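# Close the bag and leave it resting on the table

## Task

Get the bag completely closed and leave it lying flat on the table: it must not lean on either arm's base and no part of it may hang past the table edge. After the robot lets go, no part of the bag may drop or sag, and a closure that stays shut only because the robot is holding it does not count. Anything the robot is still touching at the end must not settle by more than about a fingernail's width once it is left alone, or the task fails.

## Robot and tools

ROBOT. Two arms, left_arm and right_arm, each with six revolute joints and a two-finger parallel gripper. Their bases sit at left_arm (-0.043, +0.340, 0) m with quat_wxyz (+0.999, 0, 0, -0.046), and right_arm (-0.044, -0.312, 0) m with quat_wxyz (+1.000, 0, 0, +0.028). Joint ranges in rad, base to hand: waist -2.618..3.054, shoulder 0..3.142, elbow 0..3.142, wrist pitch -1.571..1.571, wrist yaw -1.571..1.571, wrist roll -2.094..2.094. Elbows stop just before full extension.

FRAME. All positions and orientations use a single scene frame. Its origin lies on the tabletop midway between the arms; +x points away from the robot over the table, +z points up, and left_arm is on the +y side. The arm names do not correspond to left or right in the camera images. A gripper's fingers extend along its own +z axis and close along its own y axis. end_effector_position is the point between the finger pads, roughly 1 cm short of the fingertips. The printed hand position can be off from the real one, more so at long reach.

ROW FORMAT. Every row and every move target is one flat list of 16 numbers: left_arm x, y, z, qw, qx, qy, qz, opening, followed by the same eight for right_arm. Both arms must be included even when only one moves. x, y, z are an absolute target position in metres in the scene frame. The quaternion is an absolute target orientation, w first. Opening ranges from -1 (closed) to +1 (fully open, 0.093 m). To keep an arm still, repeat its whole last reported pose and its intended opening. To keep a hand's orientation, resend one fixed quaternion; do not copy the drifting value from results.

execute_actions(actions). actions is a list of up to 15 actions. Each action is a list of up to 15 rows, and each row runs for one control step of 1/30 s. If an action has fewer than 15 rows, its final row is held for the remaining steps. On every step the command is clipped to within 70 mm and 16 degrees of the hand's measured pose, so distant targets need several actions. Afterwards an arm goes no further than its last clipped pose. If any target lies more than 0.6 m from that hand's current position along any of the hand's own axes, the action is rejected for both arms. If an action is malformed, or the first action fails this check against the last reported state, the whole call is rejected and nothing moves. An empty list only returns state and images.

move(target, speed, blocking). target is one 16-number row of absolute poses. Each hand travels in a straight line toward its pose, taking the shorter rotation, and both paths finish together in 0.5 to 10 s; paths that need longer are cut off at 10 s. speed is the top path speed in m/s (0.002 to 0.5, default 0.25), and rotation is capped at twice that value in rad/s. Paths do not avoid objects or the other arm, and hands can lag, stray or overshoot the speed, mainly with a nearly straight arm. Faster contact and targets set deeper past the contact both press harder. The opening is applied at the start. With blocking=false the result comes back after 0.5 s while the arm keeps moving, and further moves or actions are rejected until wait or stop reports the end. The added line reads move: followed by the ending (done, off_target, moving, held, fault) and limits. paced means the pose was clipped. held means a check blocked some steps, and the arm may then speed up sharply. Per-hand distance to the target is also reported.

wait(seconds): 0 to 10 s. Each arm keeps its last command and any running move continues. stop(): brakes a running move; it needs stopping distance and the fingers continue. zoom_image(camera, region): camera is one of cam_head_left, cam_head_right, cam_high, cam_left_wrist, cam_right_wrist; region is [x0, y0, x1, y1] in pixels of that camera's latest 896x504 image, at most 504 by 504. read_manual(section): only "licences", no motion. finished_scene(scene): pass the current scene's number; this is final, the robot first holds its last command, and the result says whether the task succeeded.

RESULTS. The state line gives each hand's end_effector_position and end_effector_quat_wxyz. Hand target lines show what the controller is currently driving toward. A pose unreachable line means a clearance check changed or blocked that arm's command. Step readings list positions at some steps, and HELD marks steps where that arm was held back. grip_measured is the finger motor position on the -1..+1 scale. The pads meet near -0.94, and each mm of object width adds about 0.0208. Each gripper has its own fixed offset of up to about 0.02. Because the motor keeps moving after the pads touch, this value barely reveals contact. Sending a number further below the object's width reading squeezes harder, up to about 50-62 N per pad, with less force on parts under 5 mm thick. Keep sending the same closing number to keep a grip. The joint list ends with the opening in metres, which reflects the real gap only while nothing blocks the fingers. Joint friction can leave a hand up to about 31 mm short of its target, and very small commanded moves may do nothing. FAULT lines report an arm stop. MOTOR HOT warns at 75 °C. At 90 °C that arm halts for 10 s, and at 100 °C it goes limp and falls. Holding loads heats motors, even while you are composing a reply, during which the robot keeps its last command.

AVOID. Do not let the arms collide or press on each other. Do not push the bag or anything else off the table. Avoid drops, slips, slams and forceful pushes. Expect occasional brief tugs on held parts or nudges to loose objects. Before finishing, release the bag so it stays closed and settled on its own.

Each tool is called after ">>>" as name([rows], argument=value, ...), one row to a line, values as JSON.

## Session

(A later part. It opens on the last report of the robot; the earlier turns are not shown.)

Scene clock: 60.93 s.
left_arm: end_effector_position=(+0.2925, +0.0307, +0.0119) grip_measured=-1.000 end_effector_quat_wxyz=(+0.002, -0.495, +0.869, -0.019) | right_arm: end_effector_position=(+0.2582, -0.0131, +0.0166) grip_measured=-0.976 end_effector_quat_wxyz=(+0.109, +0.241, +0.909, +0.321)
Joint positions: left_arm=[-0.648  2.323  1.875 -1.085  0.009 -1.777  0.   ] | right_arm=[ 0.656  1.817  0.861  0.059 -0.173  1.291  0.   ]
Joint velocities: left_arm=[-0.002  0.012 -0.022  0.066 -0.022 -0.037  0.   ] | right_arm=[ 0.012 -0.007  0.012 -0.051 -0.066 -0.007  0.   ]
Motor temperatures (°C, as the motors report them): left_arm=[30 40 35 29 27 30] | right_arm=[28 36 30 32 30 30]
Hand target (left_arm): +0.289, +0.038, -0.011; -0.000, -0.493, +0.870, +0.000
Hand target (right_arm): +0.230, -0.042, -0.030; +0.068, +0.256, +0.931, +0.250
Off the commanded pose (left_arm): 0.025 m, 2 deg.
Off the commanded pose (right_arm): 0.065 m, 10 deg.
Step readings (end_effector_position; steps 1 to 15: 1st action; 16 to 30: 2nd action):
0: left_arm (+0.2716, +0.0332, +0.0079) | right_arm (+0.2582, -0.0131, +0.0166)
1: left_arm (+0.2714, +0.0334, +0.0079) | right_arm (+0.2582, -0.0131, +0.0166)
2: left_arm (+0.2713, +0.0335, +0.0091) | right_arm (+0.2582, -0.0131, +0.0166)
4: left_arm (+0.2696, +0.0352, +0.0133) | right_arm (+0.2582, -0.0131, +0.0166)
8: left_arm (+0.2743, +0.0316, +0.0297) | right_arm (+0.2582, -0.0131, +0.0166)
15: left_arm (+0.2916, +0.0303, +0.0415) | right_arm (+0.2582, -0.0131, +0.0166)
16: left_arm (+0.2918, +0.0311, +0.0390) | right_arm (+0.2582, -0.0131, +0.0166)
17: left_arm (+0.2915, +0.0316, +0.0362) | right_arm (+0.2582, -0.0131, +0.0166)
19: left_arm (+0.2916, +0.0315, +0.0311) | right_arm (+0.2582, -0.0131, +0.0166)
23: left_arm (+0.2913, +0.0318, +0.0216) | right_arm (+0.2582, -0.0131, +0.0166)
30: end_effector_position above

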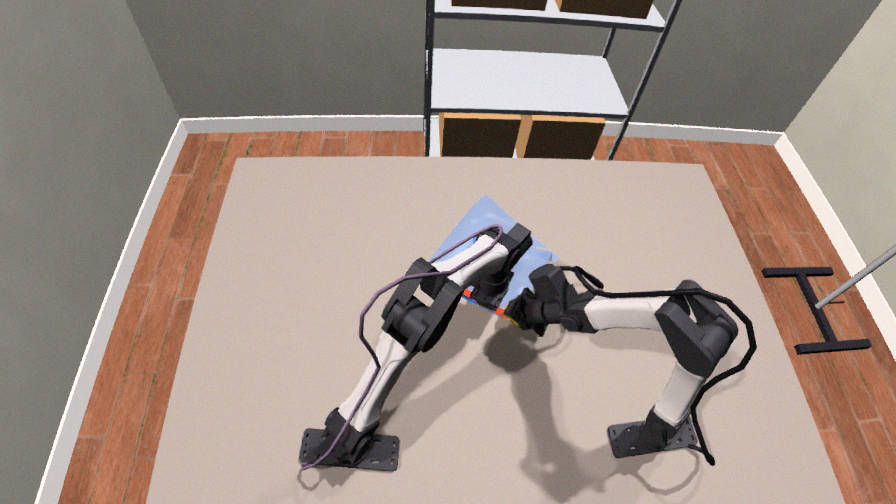

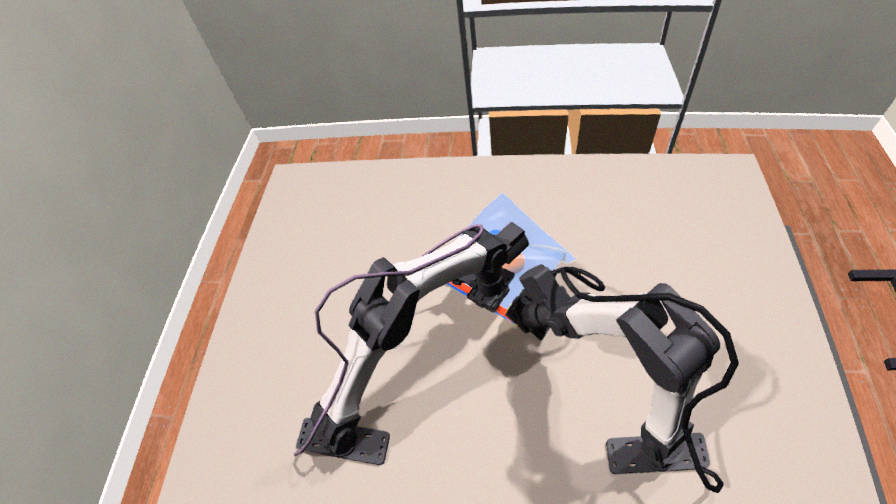

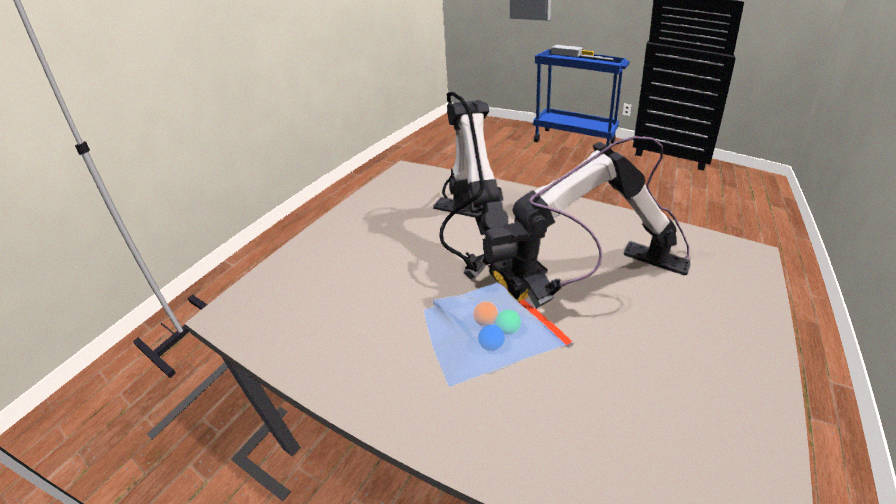

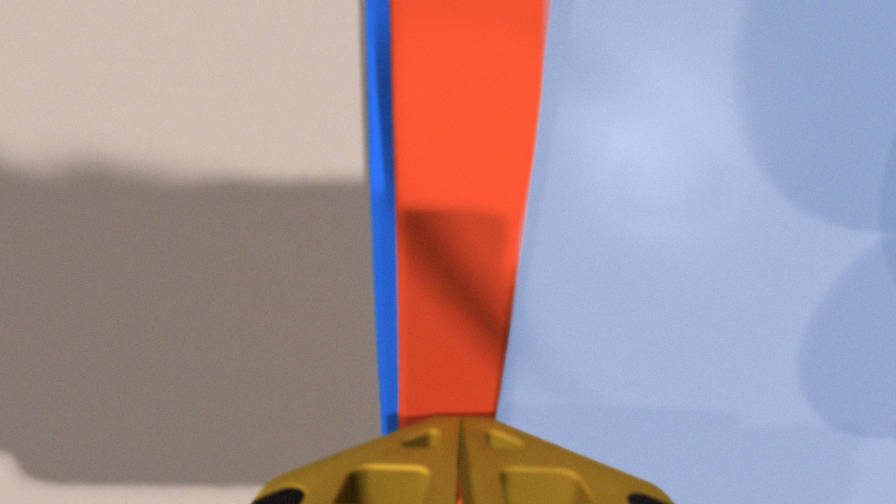

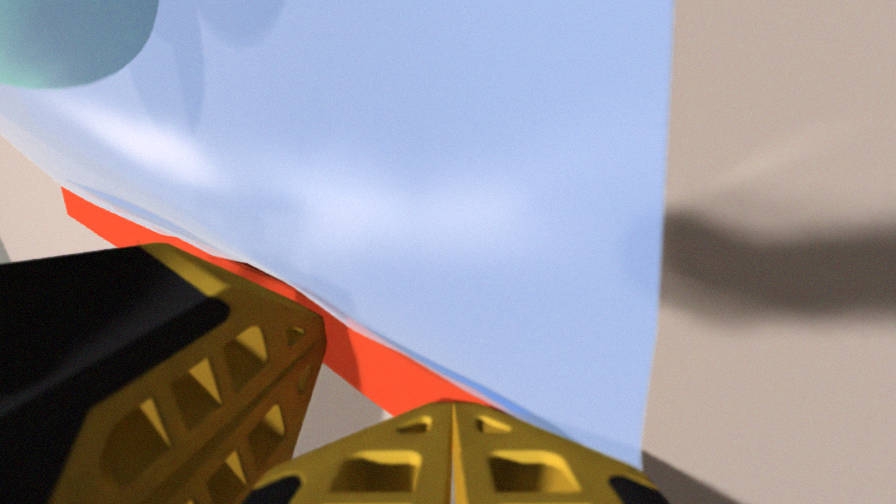

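>>> execute_actions([
  [[0.2875,0.0395,-0.014,0,-0.494,0.8695,0,-1,0.2308,-0.0407,-0.035,0.0687,0.2563,0.9315,0.2499,-1],[0.285,0.042,-0.016,0,-0.494,0.8695,0,-1,0.2308,-0.0407,-0.035,0.0687,0.2563,0.9315,0.2499,-1],[0.2825,0.045,-0.018,0,-0.494,0.8695,0,-1,0.2308,-0.0407,-0.035,0.0687,0.2563,0.9315,0.2499,-1],[0.280,0.048,-0.02,0,-0.494,0.8695,0,-1,0.2308,-0.0407,-0.035,0.0687,0.2563,0.9315,0.2499,-1],[0.2775,0.051,-0.02,0,-0.494,0.8695,0,-1,0.2308,-0.0407,-0.035,0.0687,0.2563,0.9315,0.2499,-1],[0.2763,0.0533,-0.02,0,-0.494,0.8695,0,-1,0.2308,-0.0407,-0.035,0.0687,0.2563,0.9315,0.2499,-1],[0.2774,0.0550,-0.02,0,-0.494,0.8695,0,-1,0.2308,-0.0407,-0.035,0.0687,0.2563,0.9315,0.2499,-1],[0.2784,0.0568,-0.02,0,-0.494,0.8695,0,-1,0.2308,-0.0407,-0.035,0.0687,0.2563,0.9315,0.2499,-1],[0.2794,0.0585,-0.02,0,-0.494,0.8695,0,-1,0.2308,-0.0407,-0.035,0.0687,0.2563,0.9315,0.2499,-1],[0.2804,0.0602,-0.02,0,-0.494,0.8695,0,-1,0.2308,-0.0407,-0.035,0.0687,0.2563,0.9315,0.2499,-1],[0.2815,0.0619,-0.02,0,-0.494,0.8695,0,-1,0.2308,-0.0407,-0.035,0.0687,0.2563,0.9315,0.2499,-1],[0.2825,0.0636,-0.02,0,-0.494,0.8695,0,-1,0.2308,-0.0407,-0.035,0.0687,0.2563,0.9315,0.2499,-1],[0.2835,0.0654,-0.02,0,-0.494,0.8695,0,-1,0.2308,-0.0407,-0.035,0.0687,0.2563,0.9315,0.2499,-1],[0.2845,0.0671,-0.02,0,-0.494,0.8695,0,-1,0.2308,-0.0407,-0.035,0.0687,0.2563,0.9315,0.2499,-1],[0.2856,0.0688,-0.02,0,-0.494,0.8695,0,-1,0.2308,-0.0407,-0.035,0.0687,0.2563,0.9315,0.2499,-1]],
  [[0.2866,0.0705,-0.02,0,-0.494,0.8695,0,-1,0.2308,-0.0407,-0.035,0.0687,0.2563,0.9315,0.2499,-1],[0.2876,0.0722,-0.02,0,-0.494,0.8695,0,-1,0.2308,-0.0407,-0.035,0.0687,0.2563,0.9315,0.2499,-1],[0.2886,0.0740,-0.02,0,-0.494,0.8695,0,-1,0.2308,-0.0407,-0.035,0.0687,0.2563,0.9315,0.2499,-1],[0.2897,0.0757,-0.02,0,-0.494,0.8695,0,-1,0.2308,-0.0407,-0.035,0.0687,0.2563,0.9315,0.2499,-1],[0.2907,0.0774,-0.02,0,-0.494,0.8695,0,-1,0.2308,-0.0407,-0.035,0.0687,0.2563,0.9315,0.2499,-1],[0.2917,0.0791,-0.02,0,-0.494,0.8695,0,-1,0.2308,-0.0407,-0.035,0.0687,0.2563,0.9315,0.2499,-1],[0.2927,0.0808,-0.02,0,-0.494,0.8695,0,-1,0.2308,-0.0407,-0.035,0.0687,0.2563,0.9315,0.2499,-1],[0.2938,0.0826,-0.02,0,-0.494,0.8695,0,-1,0.2308,-0.0407,-0.035,0.0687,0.2563,0.9315,0.2499,-1],[0.2948,0.0843,-0.02,0,-0.494,0.8695,0,-1,0.2308,-0.0407,-0.035,0.0687,0.2563,0.9315,0.2499,-1],[0.2958,0.0860,-0.02,0,-0.494,0.8695,0,-1,0.2308,-0.0407,-0.035,0.0687,0.2563,0.9315,0.2499,-1],[0.2968,0.0877,-0.02,0,-0.494,0.8695,0,-1,0.2308,-0.0407,-0.035,0.0687,0.2563,0.9315,0.2499,-1],[0.2978,0.0894,-0.02,0,-0.494,0.8695,0,-1,0.2308,-0.0407,-0.035,0.0687,0.2563,0.9315,0.2499,-1],[0.2989,0.0912,-0.02,0,-0.494,0.8695,0,-1,0.2308,-0.0407,-0.035,0.0687,0.2563,0.9315,0.2499,-1],[0.2999,0.0929,-0.02,0,-0.494,0.8695,0,-1,0.2308,-0.0407,-0.035,0.0687,0.2563,0.9315,0.2499,-1],[0.3009,0.0946,-0.02,0,-0.494,0.8695,0,-1,0.2308,-0.0407,-0.035,0.0687,0.2563,0.9315,0.2499,-1]],
])

Scene clock: 67.50 s.
left_arm: end_effector_position=(+0.3082, +0.0606, +0.0103) grip_measured=-1.000 end_effector_quat_wxyz=(-0.003, -0.489, +0.870, -0.058) | right_arm: end_effector_position=(+0.2592, -0.0119, +0.0167) grip_measured=-0.976 end_effector_quat_wxyz=(+0.110, +0.240, +0.908, +0.324)
Joint positions: left_arm=[-0.559  2.229  1.703 -0.94   0.05  -1.68   0.   ] | right_arm=[ 0.656  1.821  0.861  0.069 -0.174  1.291  0.   ]
Joint velocities: left_arm=[ 0.139 -0.022 -0.046 -0.11  -0.022  0.168  0.   ] | right_arm=[-0.007 -0.002  0.007  0.022  0.051 -0.095  0.   ]
Motor temperatures (°C, as the motors report them): left_arm=[30 41 35 29 27 30] | right_arm=[28 35 30 32 30 30]
Hand target (left_arm): +0.298, +0.093, -0.017; -0.004, -0.493, +0.870, +0.000
Hand target (right_arm): +0.230, -0.042, -0.030; +0.068, +0.256, +0.931, +0.251
Off the commanded pose (left_arm): 0.046 m, 7 deg.
Off the commanded pose (right_arm): 0.066 m, 10 deg.
Step readings (end_effector_position; steps 1 to 15: 1st action; 16 to 30: 2nd action):
0: left_arm (+0.2932, +0.0300, +0.0120) | right_arm (+0.2582, -0.0131, +0.0166)
1: left_arm (+0.2930, +0.0302, +0.0111) | right_arm (+0.2582, -0.0131, +0.0166)
2: left_arm (+0.2927, +0.0305, +0.0104) | right_arm (+0.2582, -0.0131, +0.0166)
4: left_arm (+0.2913, +0.0318, +0.0107) | right_arm (+0.2582, -0.0131, +0.0166)
8: left_arm (+0.2892, +0.0346, +0.0106) | right_arm (+0.2583, -0.0130, +0.0166)
15: left_arm (+0.2919, +0.0370, +0.0104) | right_arm (+0.2585, -0.0128, +0.0168)
16: left_arm (+0.2925, +0.0379, +0.0104) | right_arm (+0.2586, -0.0127, +0.0170)
17: left_arm (+0.2932, +0.0387, +0.0105) | right_arm (+0.2586, -0.0127, +0.0170)
19: left_arm (+0.2952, +0.0417, +0.0104) | right_arm (+0.2586, -0.0127, +0.0170)
23: left_arm (+0.2998, +0.0484, +0.0103) | right_arm (+0.2587, -0.0127, +0.0170)
30: end_effector_position above

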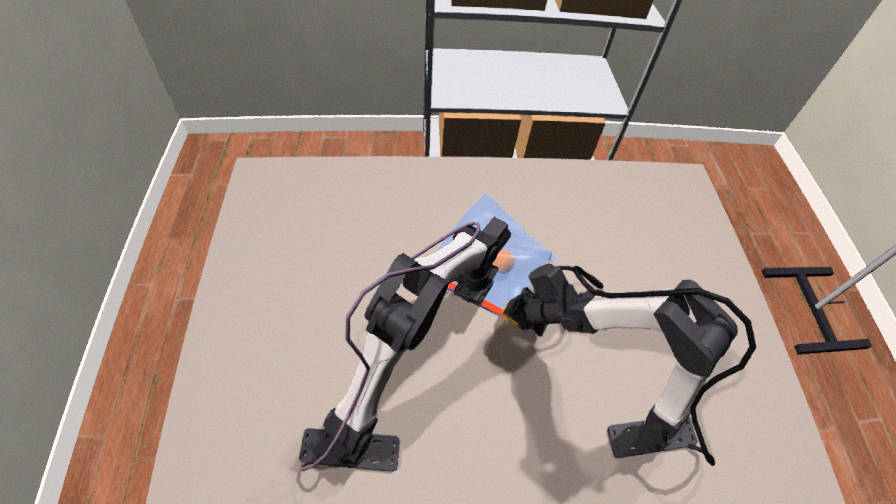

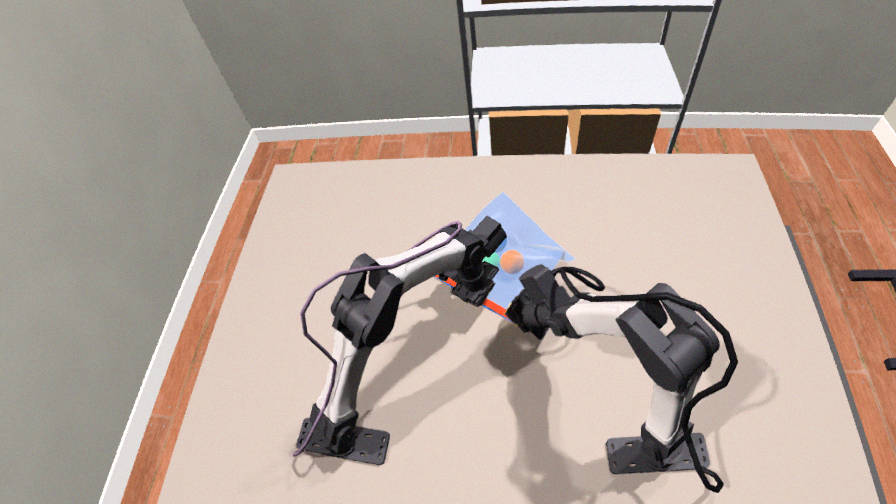

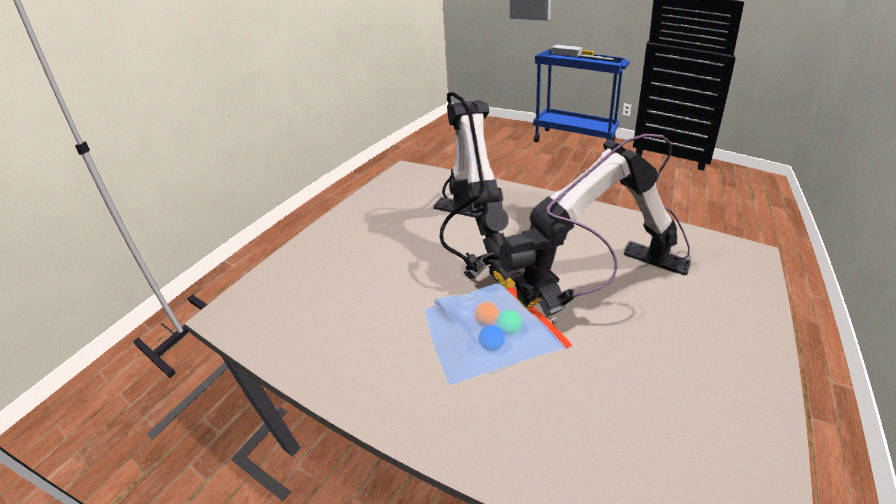

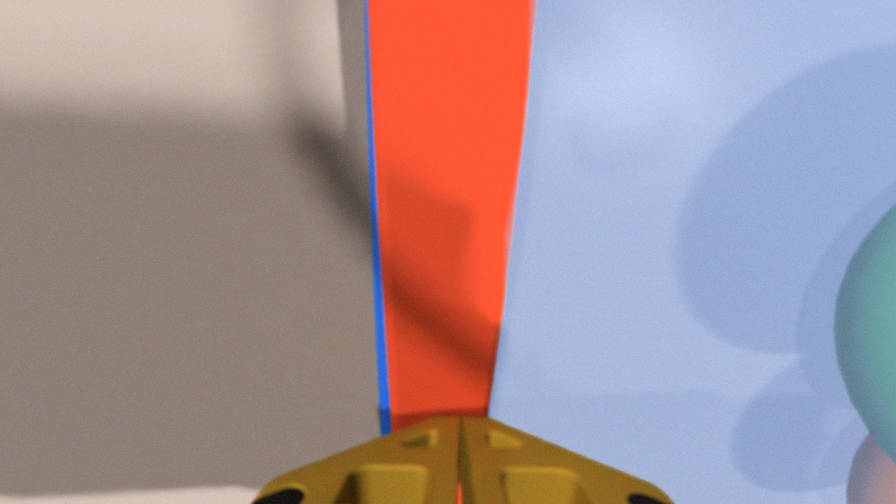

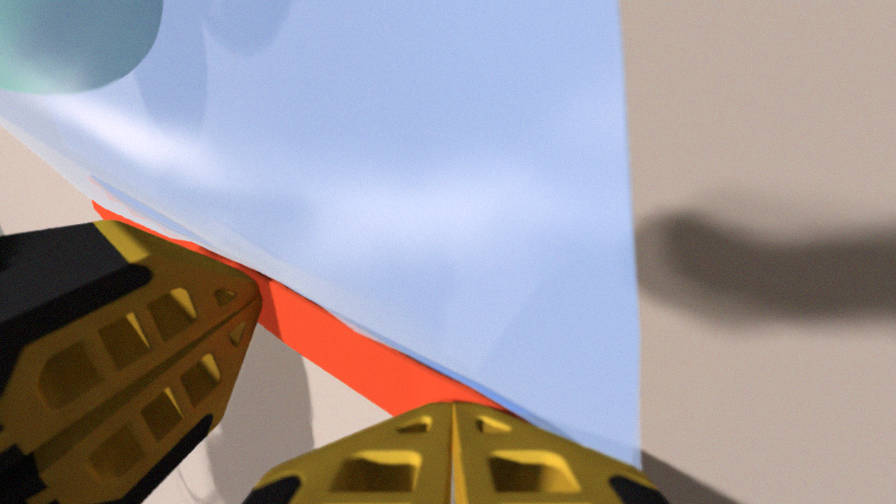

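>>> execute_actions([
  [[0.2993,0.0978,-0.02,0,-0.494,0.8695,0,-1,0.2308,-0.0407,-0.035,0.0687,0.2563,0.9315,0.2499,-1],[0.3004,0.0995,-0.02,0,-0.494,0.8695,0,-1,0.2308,-0.0407,-0.035,0.0687,0.2563,0.9315,0.2499,-1],[0.3014,0.1013,-0.02,0,-0.494,0.8695,0,-1,0.2308,-0.0407,-0.035,0.0687,0.2563,0.9315,0.2499,-1],[0.3024,0.1030,-0.02,0,-0.494,0.8695,0,-1,0.2308,-0.0407,-0.035,0.0687,0.2563,0.9315,0.2499,-1],[0.3034,0.1047,-0.02,0,-0.494,0.8695,0,-1,0.2308,-0.0407,-0.035,0.0687,0.2563,0.9315,0.2499,-1],[0.3045,0.1064,-0.02,0,-0.494,0.8695,0,-1,0.2308,-0.0407,-0.035,0.0687,0.2563,0.9315,0.2499,-1],[0.3055,0.1081,-0.02,0,-0.494,0.8695,0,-1,0.2308,-0.0407,-0.035,0.0687,0.2563,0.9315,0.2499,-1],[0.3065,0.1099,-0.02,0,-0.494,0.8695,0,-1,0.2308,-0.0407,-0.035,0.0687,0.2563,0.9315,0.2499,-1],[0.3075,0.1116,-0.02,0,-0.494,0.8695,0,-1,0.2308,-0.0407,-0.035,0.0687,0.2563,0.9315,0.2499,-1],[0.3086,0.1133,-0.02,0,-0.494,0.8695,0,-1,0.2308,-0.0407,-0.035,0.0687,0.2563,0.9315,0.2499,-1],[0.3096,0.1150,-0.02,0,-0.494,0.8695,0,-1,0.2308,-0.0407,-0.035,0.0687,0.2563,0.9315,0.2499,-1],[0.3106,0.1167,-0.02,0,-0.494,0.8695,0,-1,0.2308,-0.0407,-0.035,0.0687,0.2563,0.9315,0.2499,-1],[0.3116,0.1185,-0.02,0,-0.494,0.8695,0,-1,0.2308,-0.0407,-0.035,0.0687,0.2563,0.9315,0.2499,-1],[0.3127,0.1202,-0.02,0,-0.494,0.8695,0,-1,0.2308,-0.0407,-0.035,0.0687,0.2563,0.9315,0.2499,-1],[0.3137,0.1219,-0.02,0,-0.494,0.8695,0,-1,0.2308,-0.0407,-0.035,0.0687,0.2563,0.9315,0.2499,-1]],
  [[0.3147,0.1236,-0.02,0,-0.494,0.8695,0,-1,0.2308,-0.0407,-0.035,0.0687,0.2563,0.9315,0.2499,-1],[0.3157,0.1253,-0.02,0,-0.494,0.8695,0,-1,0.2308,-0.0407,-0.035,0.0687,0.2563,0.9315,0.2499,-1],[0.3168,0.1271,-0.02,0,-0.494,0.8695,0,-1,0.2308,-0.0407,-0.035,0.0687,0.2563,0.9315,0.2499,-1],[0.3178,0.1288,-0.02,0,-0.494,0.8695,0,-1,0.2308,-0.0407,-0.035,0.0687,0.2563,0.9315,0.2499,-1],[0.3188,0.1305,-0.02,0,-0.494,0.8695,0,-1,0.2308,-0.0407,-0.035,0.0687,0.2563,0.9315,0.2499,-1],[0.3198,0.1322,-0.02,0,-0.494,0.8695,0,-1,0.2308,-0.0407,-0.035,0.0687,0.2563,0.9315,0.2499,-1],[0.3208,0.1339,-0.02,0,-0.494,0.8695,0,-1,0.2308,-0.0407,-0.035,0.0687,0.2563,0.9315,0.2499,-1],[0.3219,0.1357,-0.02,0,-0.494,0.8695,0,-1,0.2308,-0.0407,-0.035,0.0687,0.2563,0.9315,0.2499,-1],[0.3229,0.1374,-0.02,0,-0.494,0.8695,0,-1,0.2308,-0.0407,-0.035,0.0687,0.2563,0.9315,0.2499,-1],[0.3239,0.1391,-0.02,0,-0.494,0.8695,0,-1,0.2308,-0.0407,-0.035,0.0687,0.2563,0.9315,0.2499,-1],[0.3249,0.1408,-0.02,0,-0.494,0.8695,0,-1,0.2308,-0.0407,-0.035,0.0687,0.2563,0.9315,0.2499,-1],[0.3260,0.1425,-0.02,0,-0.494,0.8695,0,-1,0.2308,-0.0407,-0.035,0.0687,0.2563,0.9315,0.2499,-1],[0.3270,0.1443,-0.02,0,-0.494,0.8695,0,-1,0.2308,-0.0407,-0.035,0.0687,0.2563,0.9315,0.2499,-1],[0.3280,0.1460,-0.02,0,-0.494,0.8695,0,-1,0.2308,-0.0407,-0.035,0.0687,0.2563,0.9315,0.2499,-1],[0.3290,0.1477,-0.02,0,-0.494,0.8695,0,-1,0.2308,-0.0407,-0.035,0.0687,0.2563,0.9315,0.2499,-1]],
  [[0.3301,0.1494,-0.02,0,-0.494,0.8695,0,-1,0.2308,-0.0407,-0.035,0.0687,0.2563,0.9315,0.2499,-1],[0.3311,0.1511,-0.02,0,-0.494,0.8695,0,-1,0.2308,-0.0407,-0.035,0.0687,0.2563,0.9315,0.2499,-1],[0.3321,0.1529,-0.02,0,-0.494,0.8695,0,-1,0.2308,-0.0407,-0.035,0.0687,0.2563,0.9315,0.2499,-1],[0.3331,0.1546,-0.02,0,-0.494,0.8695,0,-1,0.2308,-0.0407,-0.035,0.0687,0.2563,0.9315,0.2499,-1],[0.3342,0.1563,-0.02,0,-0.494,0.8695,0,-1,0.2308,-0.0407,-0.035,0.0687,0.2563,0.9315,0.2499,-1],[0.3352,0.1580,-0.02,0,-0.494,0.8695,0,-1,0.2308,-0.0407,-0.035,0.0687,0.2563,0.9315,0.2499,-1],[0.3362,0.1597,-0.02,0,-0.494,0.8695,0,-1,0.2308,-0.0407,-0.035,0.0687,0.2563,0.9315,0.2499,-1],[0.3372,0.1615,-0.02,0,-0.494,0.8695,0,-1,0.2308,-0.0407,-0.035,0.0687,0.2563,0.9315,0.2499,-1],[0.3383,0.1632,-0.02,0,-0.494,0.8695,0,-1,0.2308,-0.0407,-0.035,0.0687,0.2563,0.9315,0.2499,-1],[0.3393,0.1649,-0.02,0,-0.494,0.8695,0,-1,0.2308,-0.0407,-0.035,0.0687,0.2563,0.9315,0.2499,-1],[0.3403,0.1666,-0.02,0,-0.494,0.8695,0,-1,0.2308,-0.0407,-0.035,0.0687,0.2563,0.9315,0.2499,-1],[0.3413,0.1683,-0.02,0,-0.494,0.8695,0,-1,0.2308,-0.0407,-0.035,0.0687,0.2563,0.9315,0.2499,-1],[0.3424,0.1701,-0.02,0,-0.494,0.8695,0,-1,0.2308,-0.0407,-0.035,0.0687,0.2563,0.9315,0.2499,-1],[0.3434,0.1718,-0.02,0,-0.494,0.8695,0,-1,0.2308,-0.0407,-0.035,0.0687,0.2563,0.9315,0.2499,-1],[0.3444,0.1735,-0.02,0,-0.494,0.8695,0,-1,0.2308,-0.0407,-0.035,0.0687,0.2563,0.9315,0.2499,-1]],
])

Scene clock: 76.33 s.
left_arm: end_effector_position=(+0.3547, +0.1408, +0.0104) grip_measured=-1.000 end_effector_quat_wxyz=(+0.006, -0.488, +0.871, -0.061) | right_arm: end_effector_position=(+0.2596, -0.0116, +0.0171) grip_measured=-0.976 end_effector_quat_wxyz=(+0.111, +0.240, +0.908, +0.325)
Joint positions: left_arm=[-0.347  2.212  1.674 -0.926  0.061 -1.466  0.   ] | right_arm=[ 0.656  1.821  0.861  0.071 -0.174  1.291  0.   ]
Joint velocities: left_arm=[ 0.12  -0.017  0.012 -0.095  0.037  0.154  0.   ] | right_arm=[ 0.002  0.007 -0.012  0.022  0.007  0.007  0.   ]
Motor temperatures (°C, as the motors report them): left_arm=[30 42 34 29 27 30] | right_arm=[28 35 30 32 30 30]
Hand target (left_arm): +0.342, +0.172, -0.017; -0.004, -0.492, +0.870, -0.001
Hand target (right_arm): +0.230, -0.041, -0.030; +0.068, +0.256, +0.931, +0.251
Off the commanded pose (left_arm): 0.046 m, 7 deg.
Off the commanded pose (right_arm): 0.066 m, 10 deg.
Step readings (end_effector_position; steps 1 to 15: 1st action; 16 to 30: 2nd action; 31 to 45: 3rd action):
0: left_arm (+0.3114, +0.0648, +0.0104) | right_arm (+0.2593, -0.0119, +0.0168)
1: left_arm (+0.3113, +0.0649, +0.0103) | right_arm (+0.2593, -0.0119, +0.0168)
2: left_arm (+0.3108, +0.0655, +0.0103) | right_arm (+0.2593, -0.0119, +0.0168)
4: left_arm (+0.3113, +0.0672, +0.0104) | right_arm (+0.2593, -0.0119, +0.0168)
8: left_arm (+0.3153, +0.0743, +0.0104) | right_arm (+0.2594, -0.0118, +0.0169)
15: left_arm (+0.3235, +0.0876, +0.0104) | right_arm (+0.2595, -0.0117, +0.0170)
16: left_arm (+0.3246, +0.0895, +0.0103) | right_arm (+0.2595, -0.0117, +0.0170)
17: left_arm (+0.3257, +0.0910, +0.0104) | right_arm (+0.2595, -0.0117, +0.0170)
19: left_arm (+0.3278, +0.0943, +0.0104) | right_arm (+0.2596, -0.0117, +0.0170)
23: left_arm (+0.3322, +0.1010, +0.0104) | right_arm (+0.2596, -0.0117, +0.0170)
30: left_arm (+0.3400, +0.1136, +0.0104) | right_arm (+0.2596, -0.0117, +0.0170)
31: left_arm (+0.3410, +0.1154, +0.0104) | right_arm (+0.2596, -0.0117, +0.0170)
32: left_arm (+0.3421, +0.1173, +0.0104) | right_arm (+0.2596, -0.0117, +0.0170)
34: left_arm (+0.3441, +0.1208, +0.0104) | right_arm (+0.2596, -0.0116, +0.0171)
38: left_arm (+0.3481, +0.1280, +0.0104) | right_arm (+0.2596, -0.0116, +0.0171)
45: end_effector_position above

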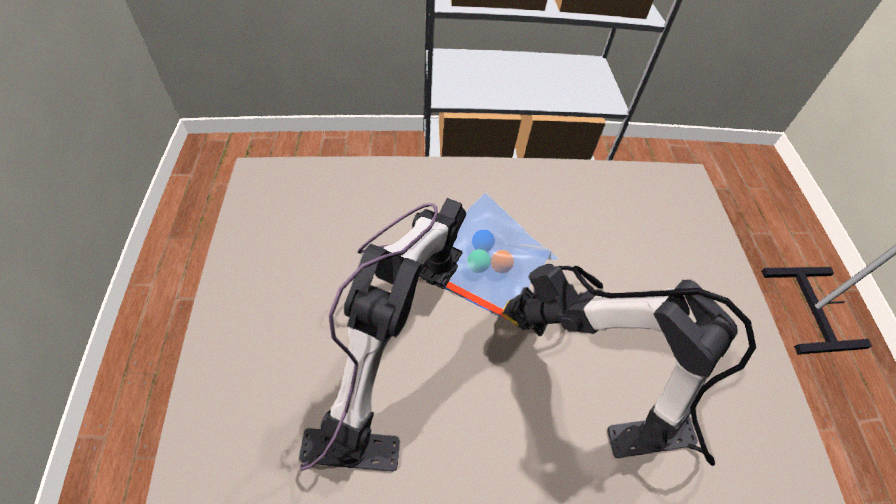

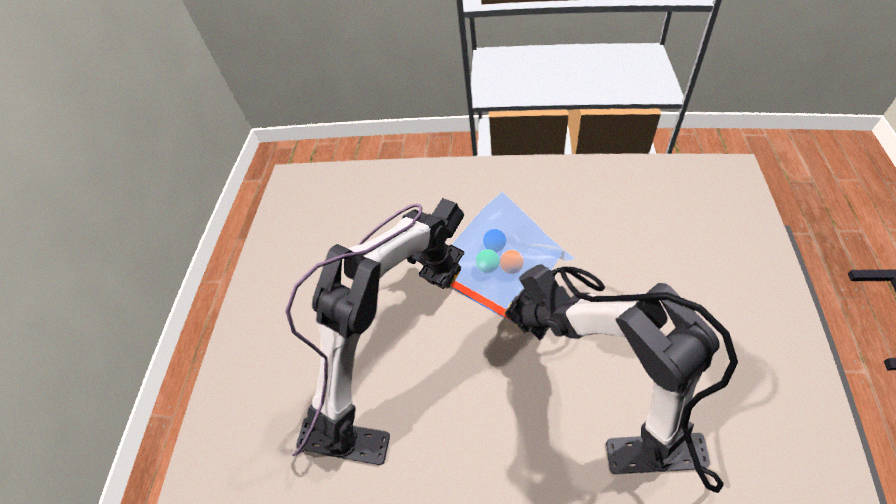

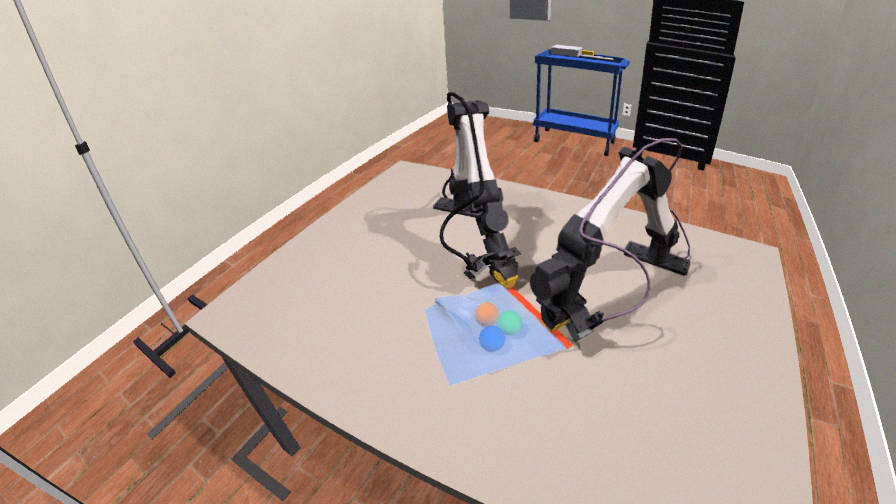

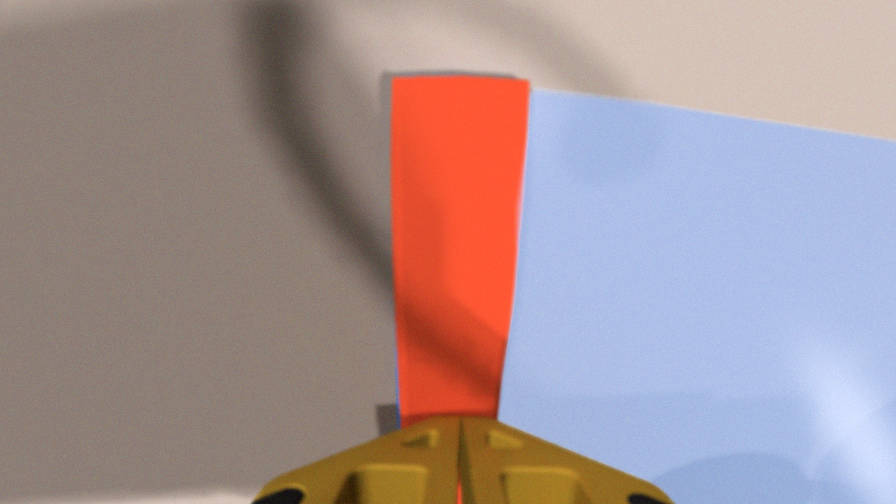

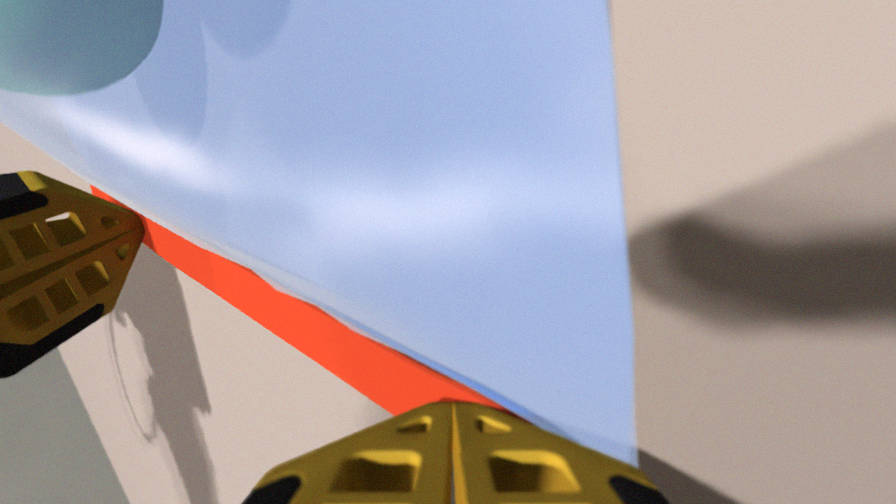

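>>> execute_actions([
  [[0.3454,0.1752,-0.022,0,-0.494,0.8695,0,-1,0.2308,-0.0407,-0.035,0.0687,0.2563,0.9315,0.2499,-1],[0.3470,0.1766,-0.022,0,-0.494,0.8695,0,-1,0.2308,-0.0407,-0.035,0.0687,0.2563,0.9315,0.2499,-1],[0.3485,0.1780,-0.022,0,-0.494,0.8695,0,-1,0.2308,-0.0407,-0.035,0.0687,0.2563,0.9315,0.2499,-1],[0.3500,0.1794,-0.022,0,-0.494,0.8695,0,-1,0.2308,-0.0407,-0.035,0.0687,0.2563,0.9315,0.2499,-1],[0.3516,0.1809,-0.022,0,-0.494,0.8695,0,-1,0.2308,-0.0407,-0.035,0.0687,0.2563,0.9315,0.2499,-1],[0.3531,0.1823,-0.022,0,-0.494,0.8695,0,-1,0.2308,-0.0407,-0.035,0.0687,0.2563,0.9315,0.2499,-1],[0.3547,0.1837,-0.022,0,-0.494,0.8695,0,-1,0.2308,-0.0407,-0.035,0.0687,0.2563,0.9315,0.2499,-1],[0.3562,0.1851,-0.022,0,-0.494,0.8695,0,-1,0.2308,-0.0407,-0.035,0.0687,0.2563,0.9315,0.2499,-1],[0.3577,0.1865,-0.022,0,-0.494,0.8695,0,-1,0.2308,-0.0407,-0.035,0.0687,0.2563,0.9315,0.2499,-1],[0.3593,0.1879,-0.022,0,-0.494,0.8695,0,-1,0.2308,-0.0407,-0.035,0.0687,0.2563,0.9315,0.2499,-1],[0.3608,0.1893,-0.022,0,-0.494,0.8695,0,-1,0.2308,-0.0407,-0.035,0.0687,0.2563,0.9315,0.2499,-1],[0.3624,0.1908,-0.022,0,-0.494,0.8695,0,-1,0.2308,-0.0407,-0.035,0.0687,0.2563,0.9315,0.2499,-1],[0.3639,0.1922,-0.022,0,-0.494,0.8695,0,-1,0.2308,-0.0407,-0.035,0.0687,0.2563,0.9315,0.2499,-1],[0.3654,0.1936,-0.022,0,-0.494,0.8695,0,-1,0.2308,-0.0407,-0.035,0.0687,0.2563,0.9315,0.2499,-1],[0.3670,0.1950,-0.022,0,-0.494,0.8695,0,-1,0.2308,-0.0407,-0.035,0.0687,0.2563,0.9315,0.2499,-1]],
  [[0.3685,0.1964,-0.022,0,-0.494,0.8695,0,-1,0.2308,-0.0407,-0.035,0.0687,0.2563,0.9315,0.2499,-1],[0.3701,0.1978,-0.022,0,-0.494,0.8695,0,-1,0.2308,-0.0407,-0.035,0.0687,0.2563,0.9315,0.2499,-1],[0.3716,0.1992,-0.022,0,-0.494,0.8695,0,-1,0.2308,-0.0407,-0.035,0.0687,0.2563,0.9315,0.2499,-1],[0.3731,0.2006,-0.022,0,-0.494,0.8695,0,-1,0.2308,-0.0407,-0.035,0.0687,0.2563,0.9315,0.2499,-1],[0.3747,0.2021,-0.022,0,-0.494,0.8695,0,-1,0.2308,-0.0407,-0.035,0.0687,0.2563,0.9315,0.2499,-1],[0.3762,0.2035,-0.022,0,-0.494,0.8695,0,-1,0.2308,-0.0407,-0.035,0.0687,0.2563,0.9315,0.2499,-1],[0.3778,0.2049,-0.022,0,-0.494,0.8695,0,-1,0.2308,-0.0407,-0.035,0.0687,0.2563,0.9315,0.2499,-1],[0.3793,0.2063,-0.022,0,-0.494,0.8695,0,-1,0.2308,-0.0407,-0.035,0.0687,0.2563,0.9315,0.2499,-1],[0.3808,0.2077,-0.022,0,-0.494,0.8695,0,-1,0.2308,-0.0407,-0.035,0.0687,0.2563,0.9315,0.2499,-1],[0.3824,0.2091,-0.022,0,-0.494,0.8695,0,-1,0.2308,-0.0407,-0.035,0.0687,0.2563,0.9315,0.2499,-1]],
])

Scene clock: 81.50 s.
left_arm: end_effector_position=(+0.3847, +0.1868, +0.0102) grip_measured=-1.000 end_effector_quat_wxyz=(+0.004, -0.488, +0.871, -0.053) | right_arm: end_effector_position=(+0.2596, -0.0116, +0.0171) grip_measured=-0.976 end_effector_quat_wxyz=(+0.111, +0.240, +0.908, +0.325)
Joint positions: left_arm=[-0.226  2.272  1.775 -0.991  0.066 -1.343  0.   ] | right_arm=[ 0.656  1.821  0.861  0.071 -0.174  1.291  0.   ]
Joint velocities: left_arm=[ 0.012  0.017  0.037 -0.037  0.066  0.007  0.   ] | right_arm=[-0.022  0.007 -0.007 -0.022 -0.037  0.037  0.   ]
Motor temperatures (°C, as the motors report them): left_arm=[30 41 34 29 27 30] | right_arm=[28 35 29 32 30 30]
Hand target (left_arm): +0.380, +0.209, -0.019; -0.001, -0.493, +0.870, -0.002
Hand target (right_arm): +0.230, -0.042, -0.030; +0.068, +0.256, +0.931, +0.251
Off the commanded pose (left_arm): 0.039 m, 6 deg.
Off the commanded pose (right_arm): 0.066 m, 10 deg.
Step readings (end_effector_position; steps 1 to 15: 1st action; 16 to 30: 2nd action):
0: left_arm (+0.3571, +0.1457, +0.0104) | right_arm (+0.2596, -0.0116, +0.0171)
1: left_arm (+0.3571, +0.1457, +0.0104) | right_arm (+0.2596, -0.0116, +0.0171)
2: left_arm (+0.3572, +0.1459, +0.0104) | right_arm (+0.2596, -0.0116, +0.0171)
4: left_arm (+0.3576, +0.1467, +0.0104) | right_arm (+0.2596, -0.0116, +0.0171)
8: left_arm (+0.3609, +0.1536, +0.0104) | right_arm (+0.2596, -0.0116, +0.0171)
15: left_arm (+0.3685, +0.1673, +0.0103) | right_arm (+0.2596, -0.0116, +0.0171)
16: left_arm (+0.3696, +0.1687, +0.0103) | right_arm (+0.2596, -0.0116, +0.0171)
17: left_arm (+0.3708, +0.1701, +0.0104) | right_arm (+0.2596, -0.0116, +0.0171)
19: left_arm (+0.3732, +0.1730, +0.0103) | right_arm (+0.2596, -0.0116, +0.0171)
23: left_arm (+0.3790, +0.1795, +0.0101) | right_arm (+0.2596, -0.0116, +0.0171)
30: end_effector_position above

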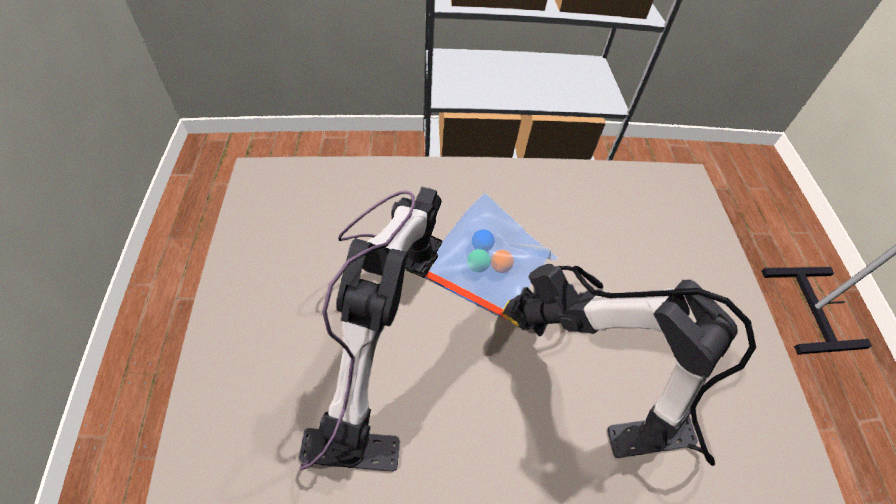

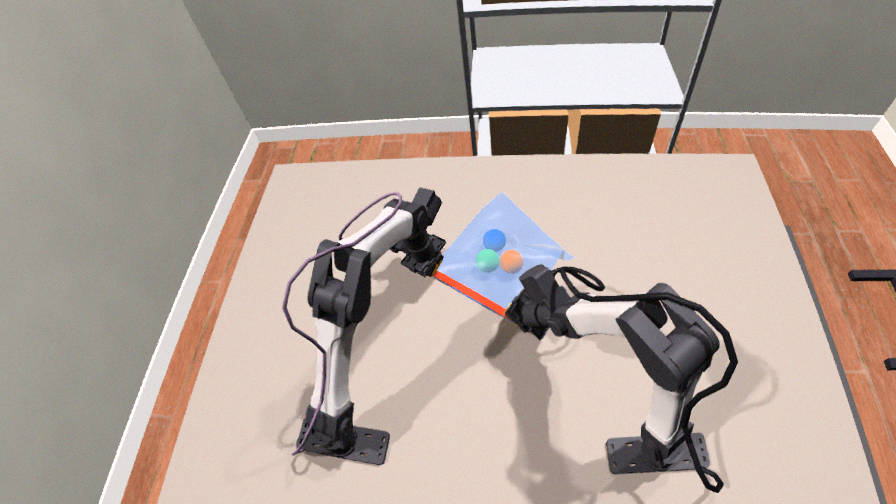

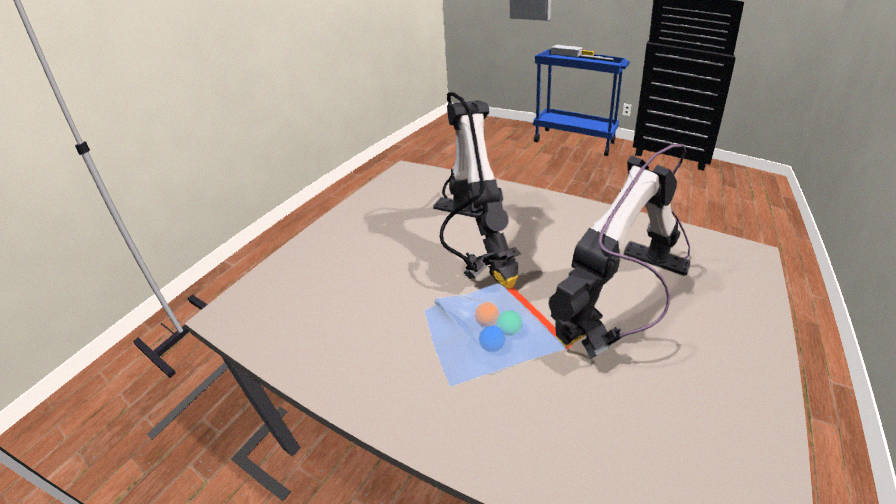

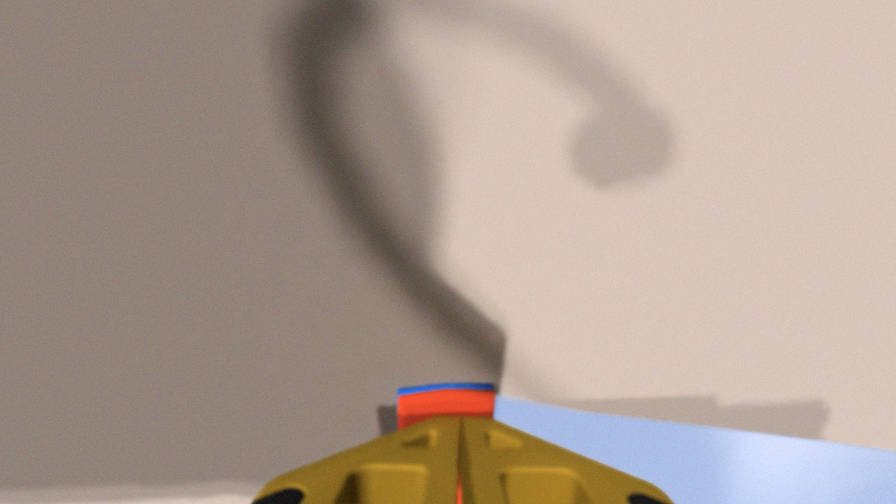

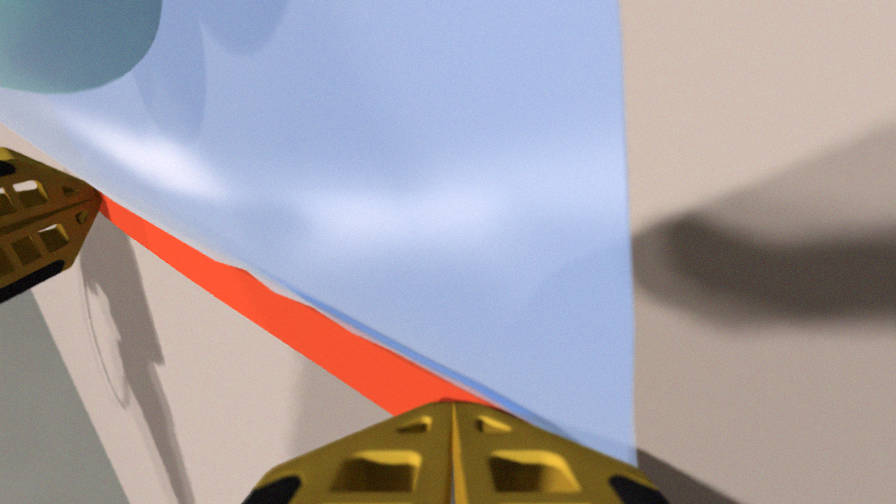

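>>> move(target=[0.381, 0.2018, -0.022, 0, -0.494, 0.8695, 0, -1.0, 0.296, 0.0451, 0.055, 0.151, -0.487, 0.8563, 0.0858, -1.0], speed=0.5)

Scene clock: 87.57 s.
left_arm: end_effector_position=(+0.3854, +0.1889, +0.0101) grip_measured=-1.000 end_effector_quat_wxyz=(+0.009, -0.486, +0.873, -0.048) | right_arm: end_effector_position=(+0.2953, +0.0424, +0.0573) grip_measured=-0.976 end_effector_quat_wxyz=(+0.153, -0.480, +0.859, +0.093)
Joint positions: left_arm=[-0.226  2.272  1.777 -0.993  0.052 -1.337  0.   ] | right_arm=[ 0.717  2.137  1.69  -0.777 -0.098 -0.228  0.   ]
Joint velocities: left_arm=[-0.017  0.012  0.007 -0.022  0.007  0.022  0.   ] | right_arm=[-0.007 -0.017  0.002 -0.11   0.066  0.022  0.   ]
Motor temperatures (°C, as the motors report them): left_arm=[30 41 35 29 27 30] | right_arm=[28 35 30 32 30 30]
Hand target (left_arm): +0.379, +0.202, -0.020; +0.000, -0.493, +0.870, -0.001
Hand target (right_arm): +0.296, +0.046, +0.055; +0.151, -0.486, +0.857, +0.087
Off the commanded pose (left_arm): 0.035 m, 6 deg.
Off the commanded pose (right_arm): 0.004 m, 1 deg.
move: off_target (left_arm)

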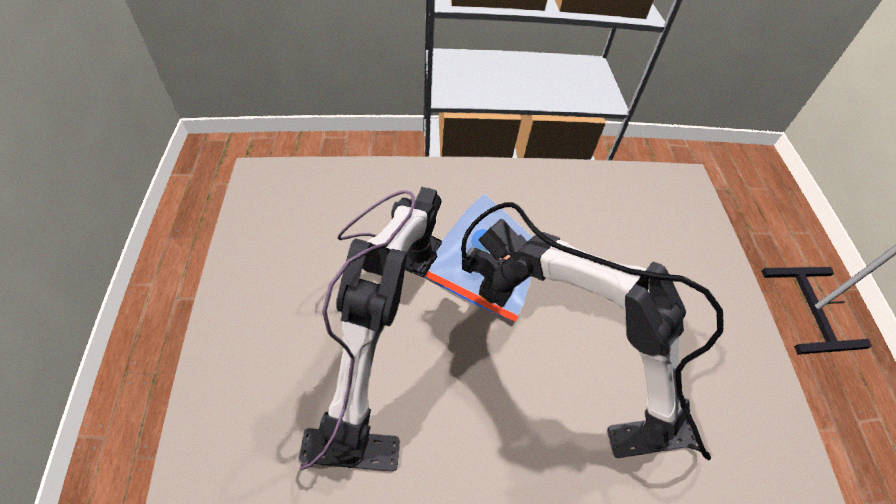

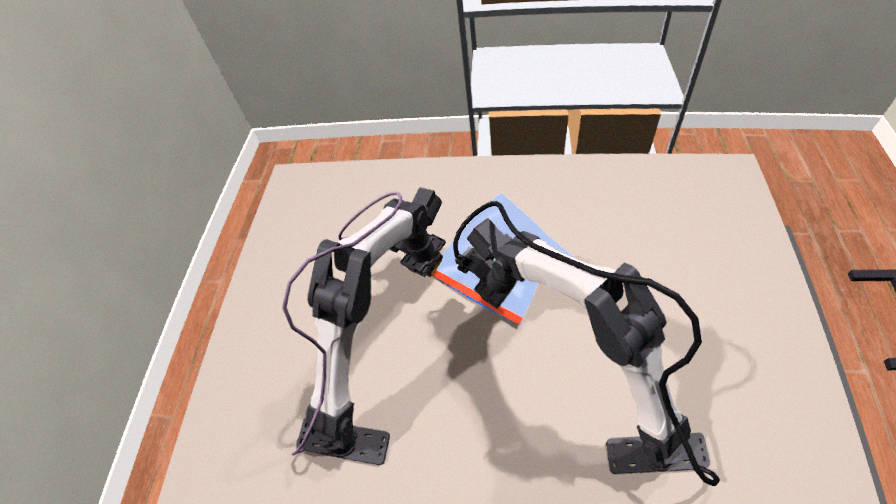

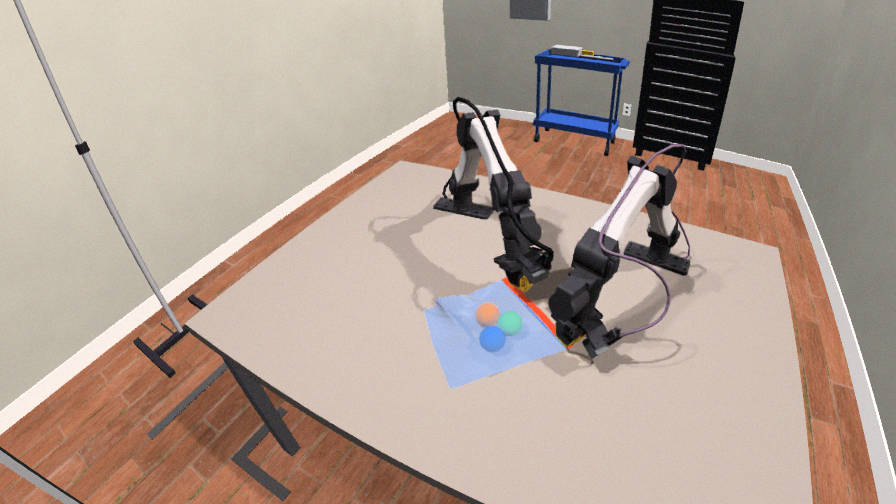

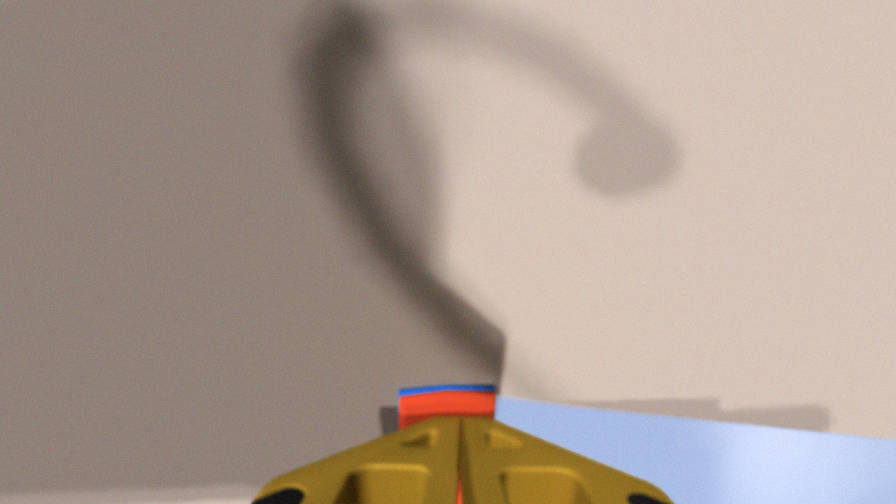

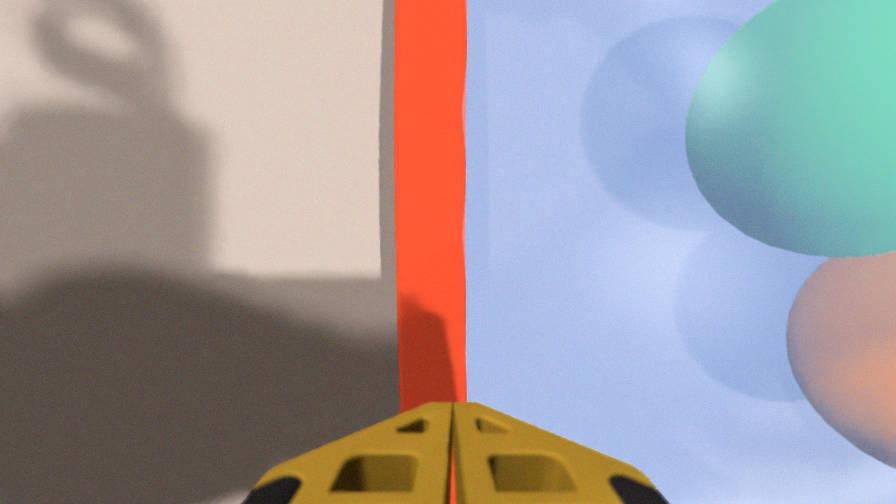

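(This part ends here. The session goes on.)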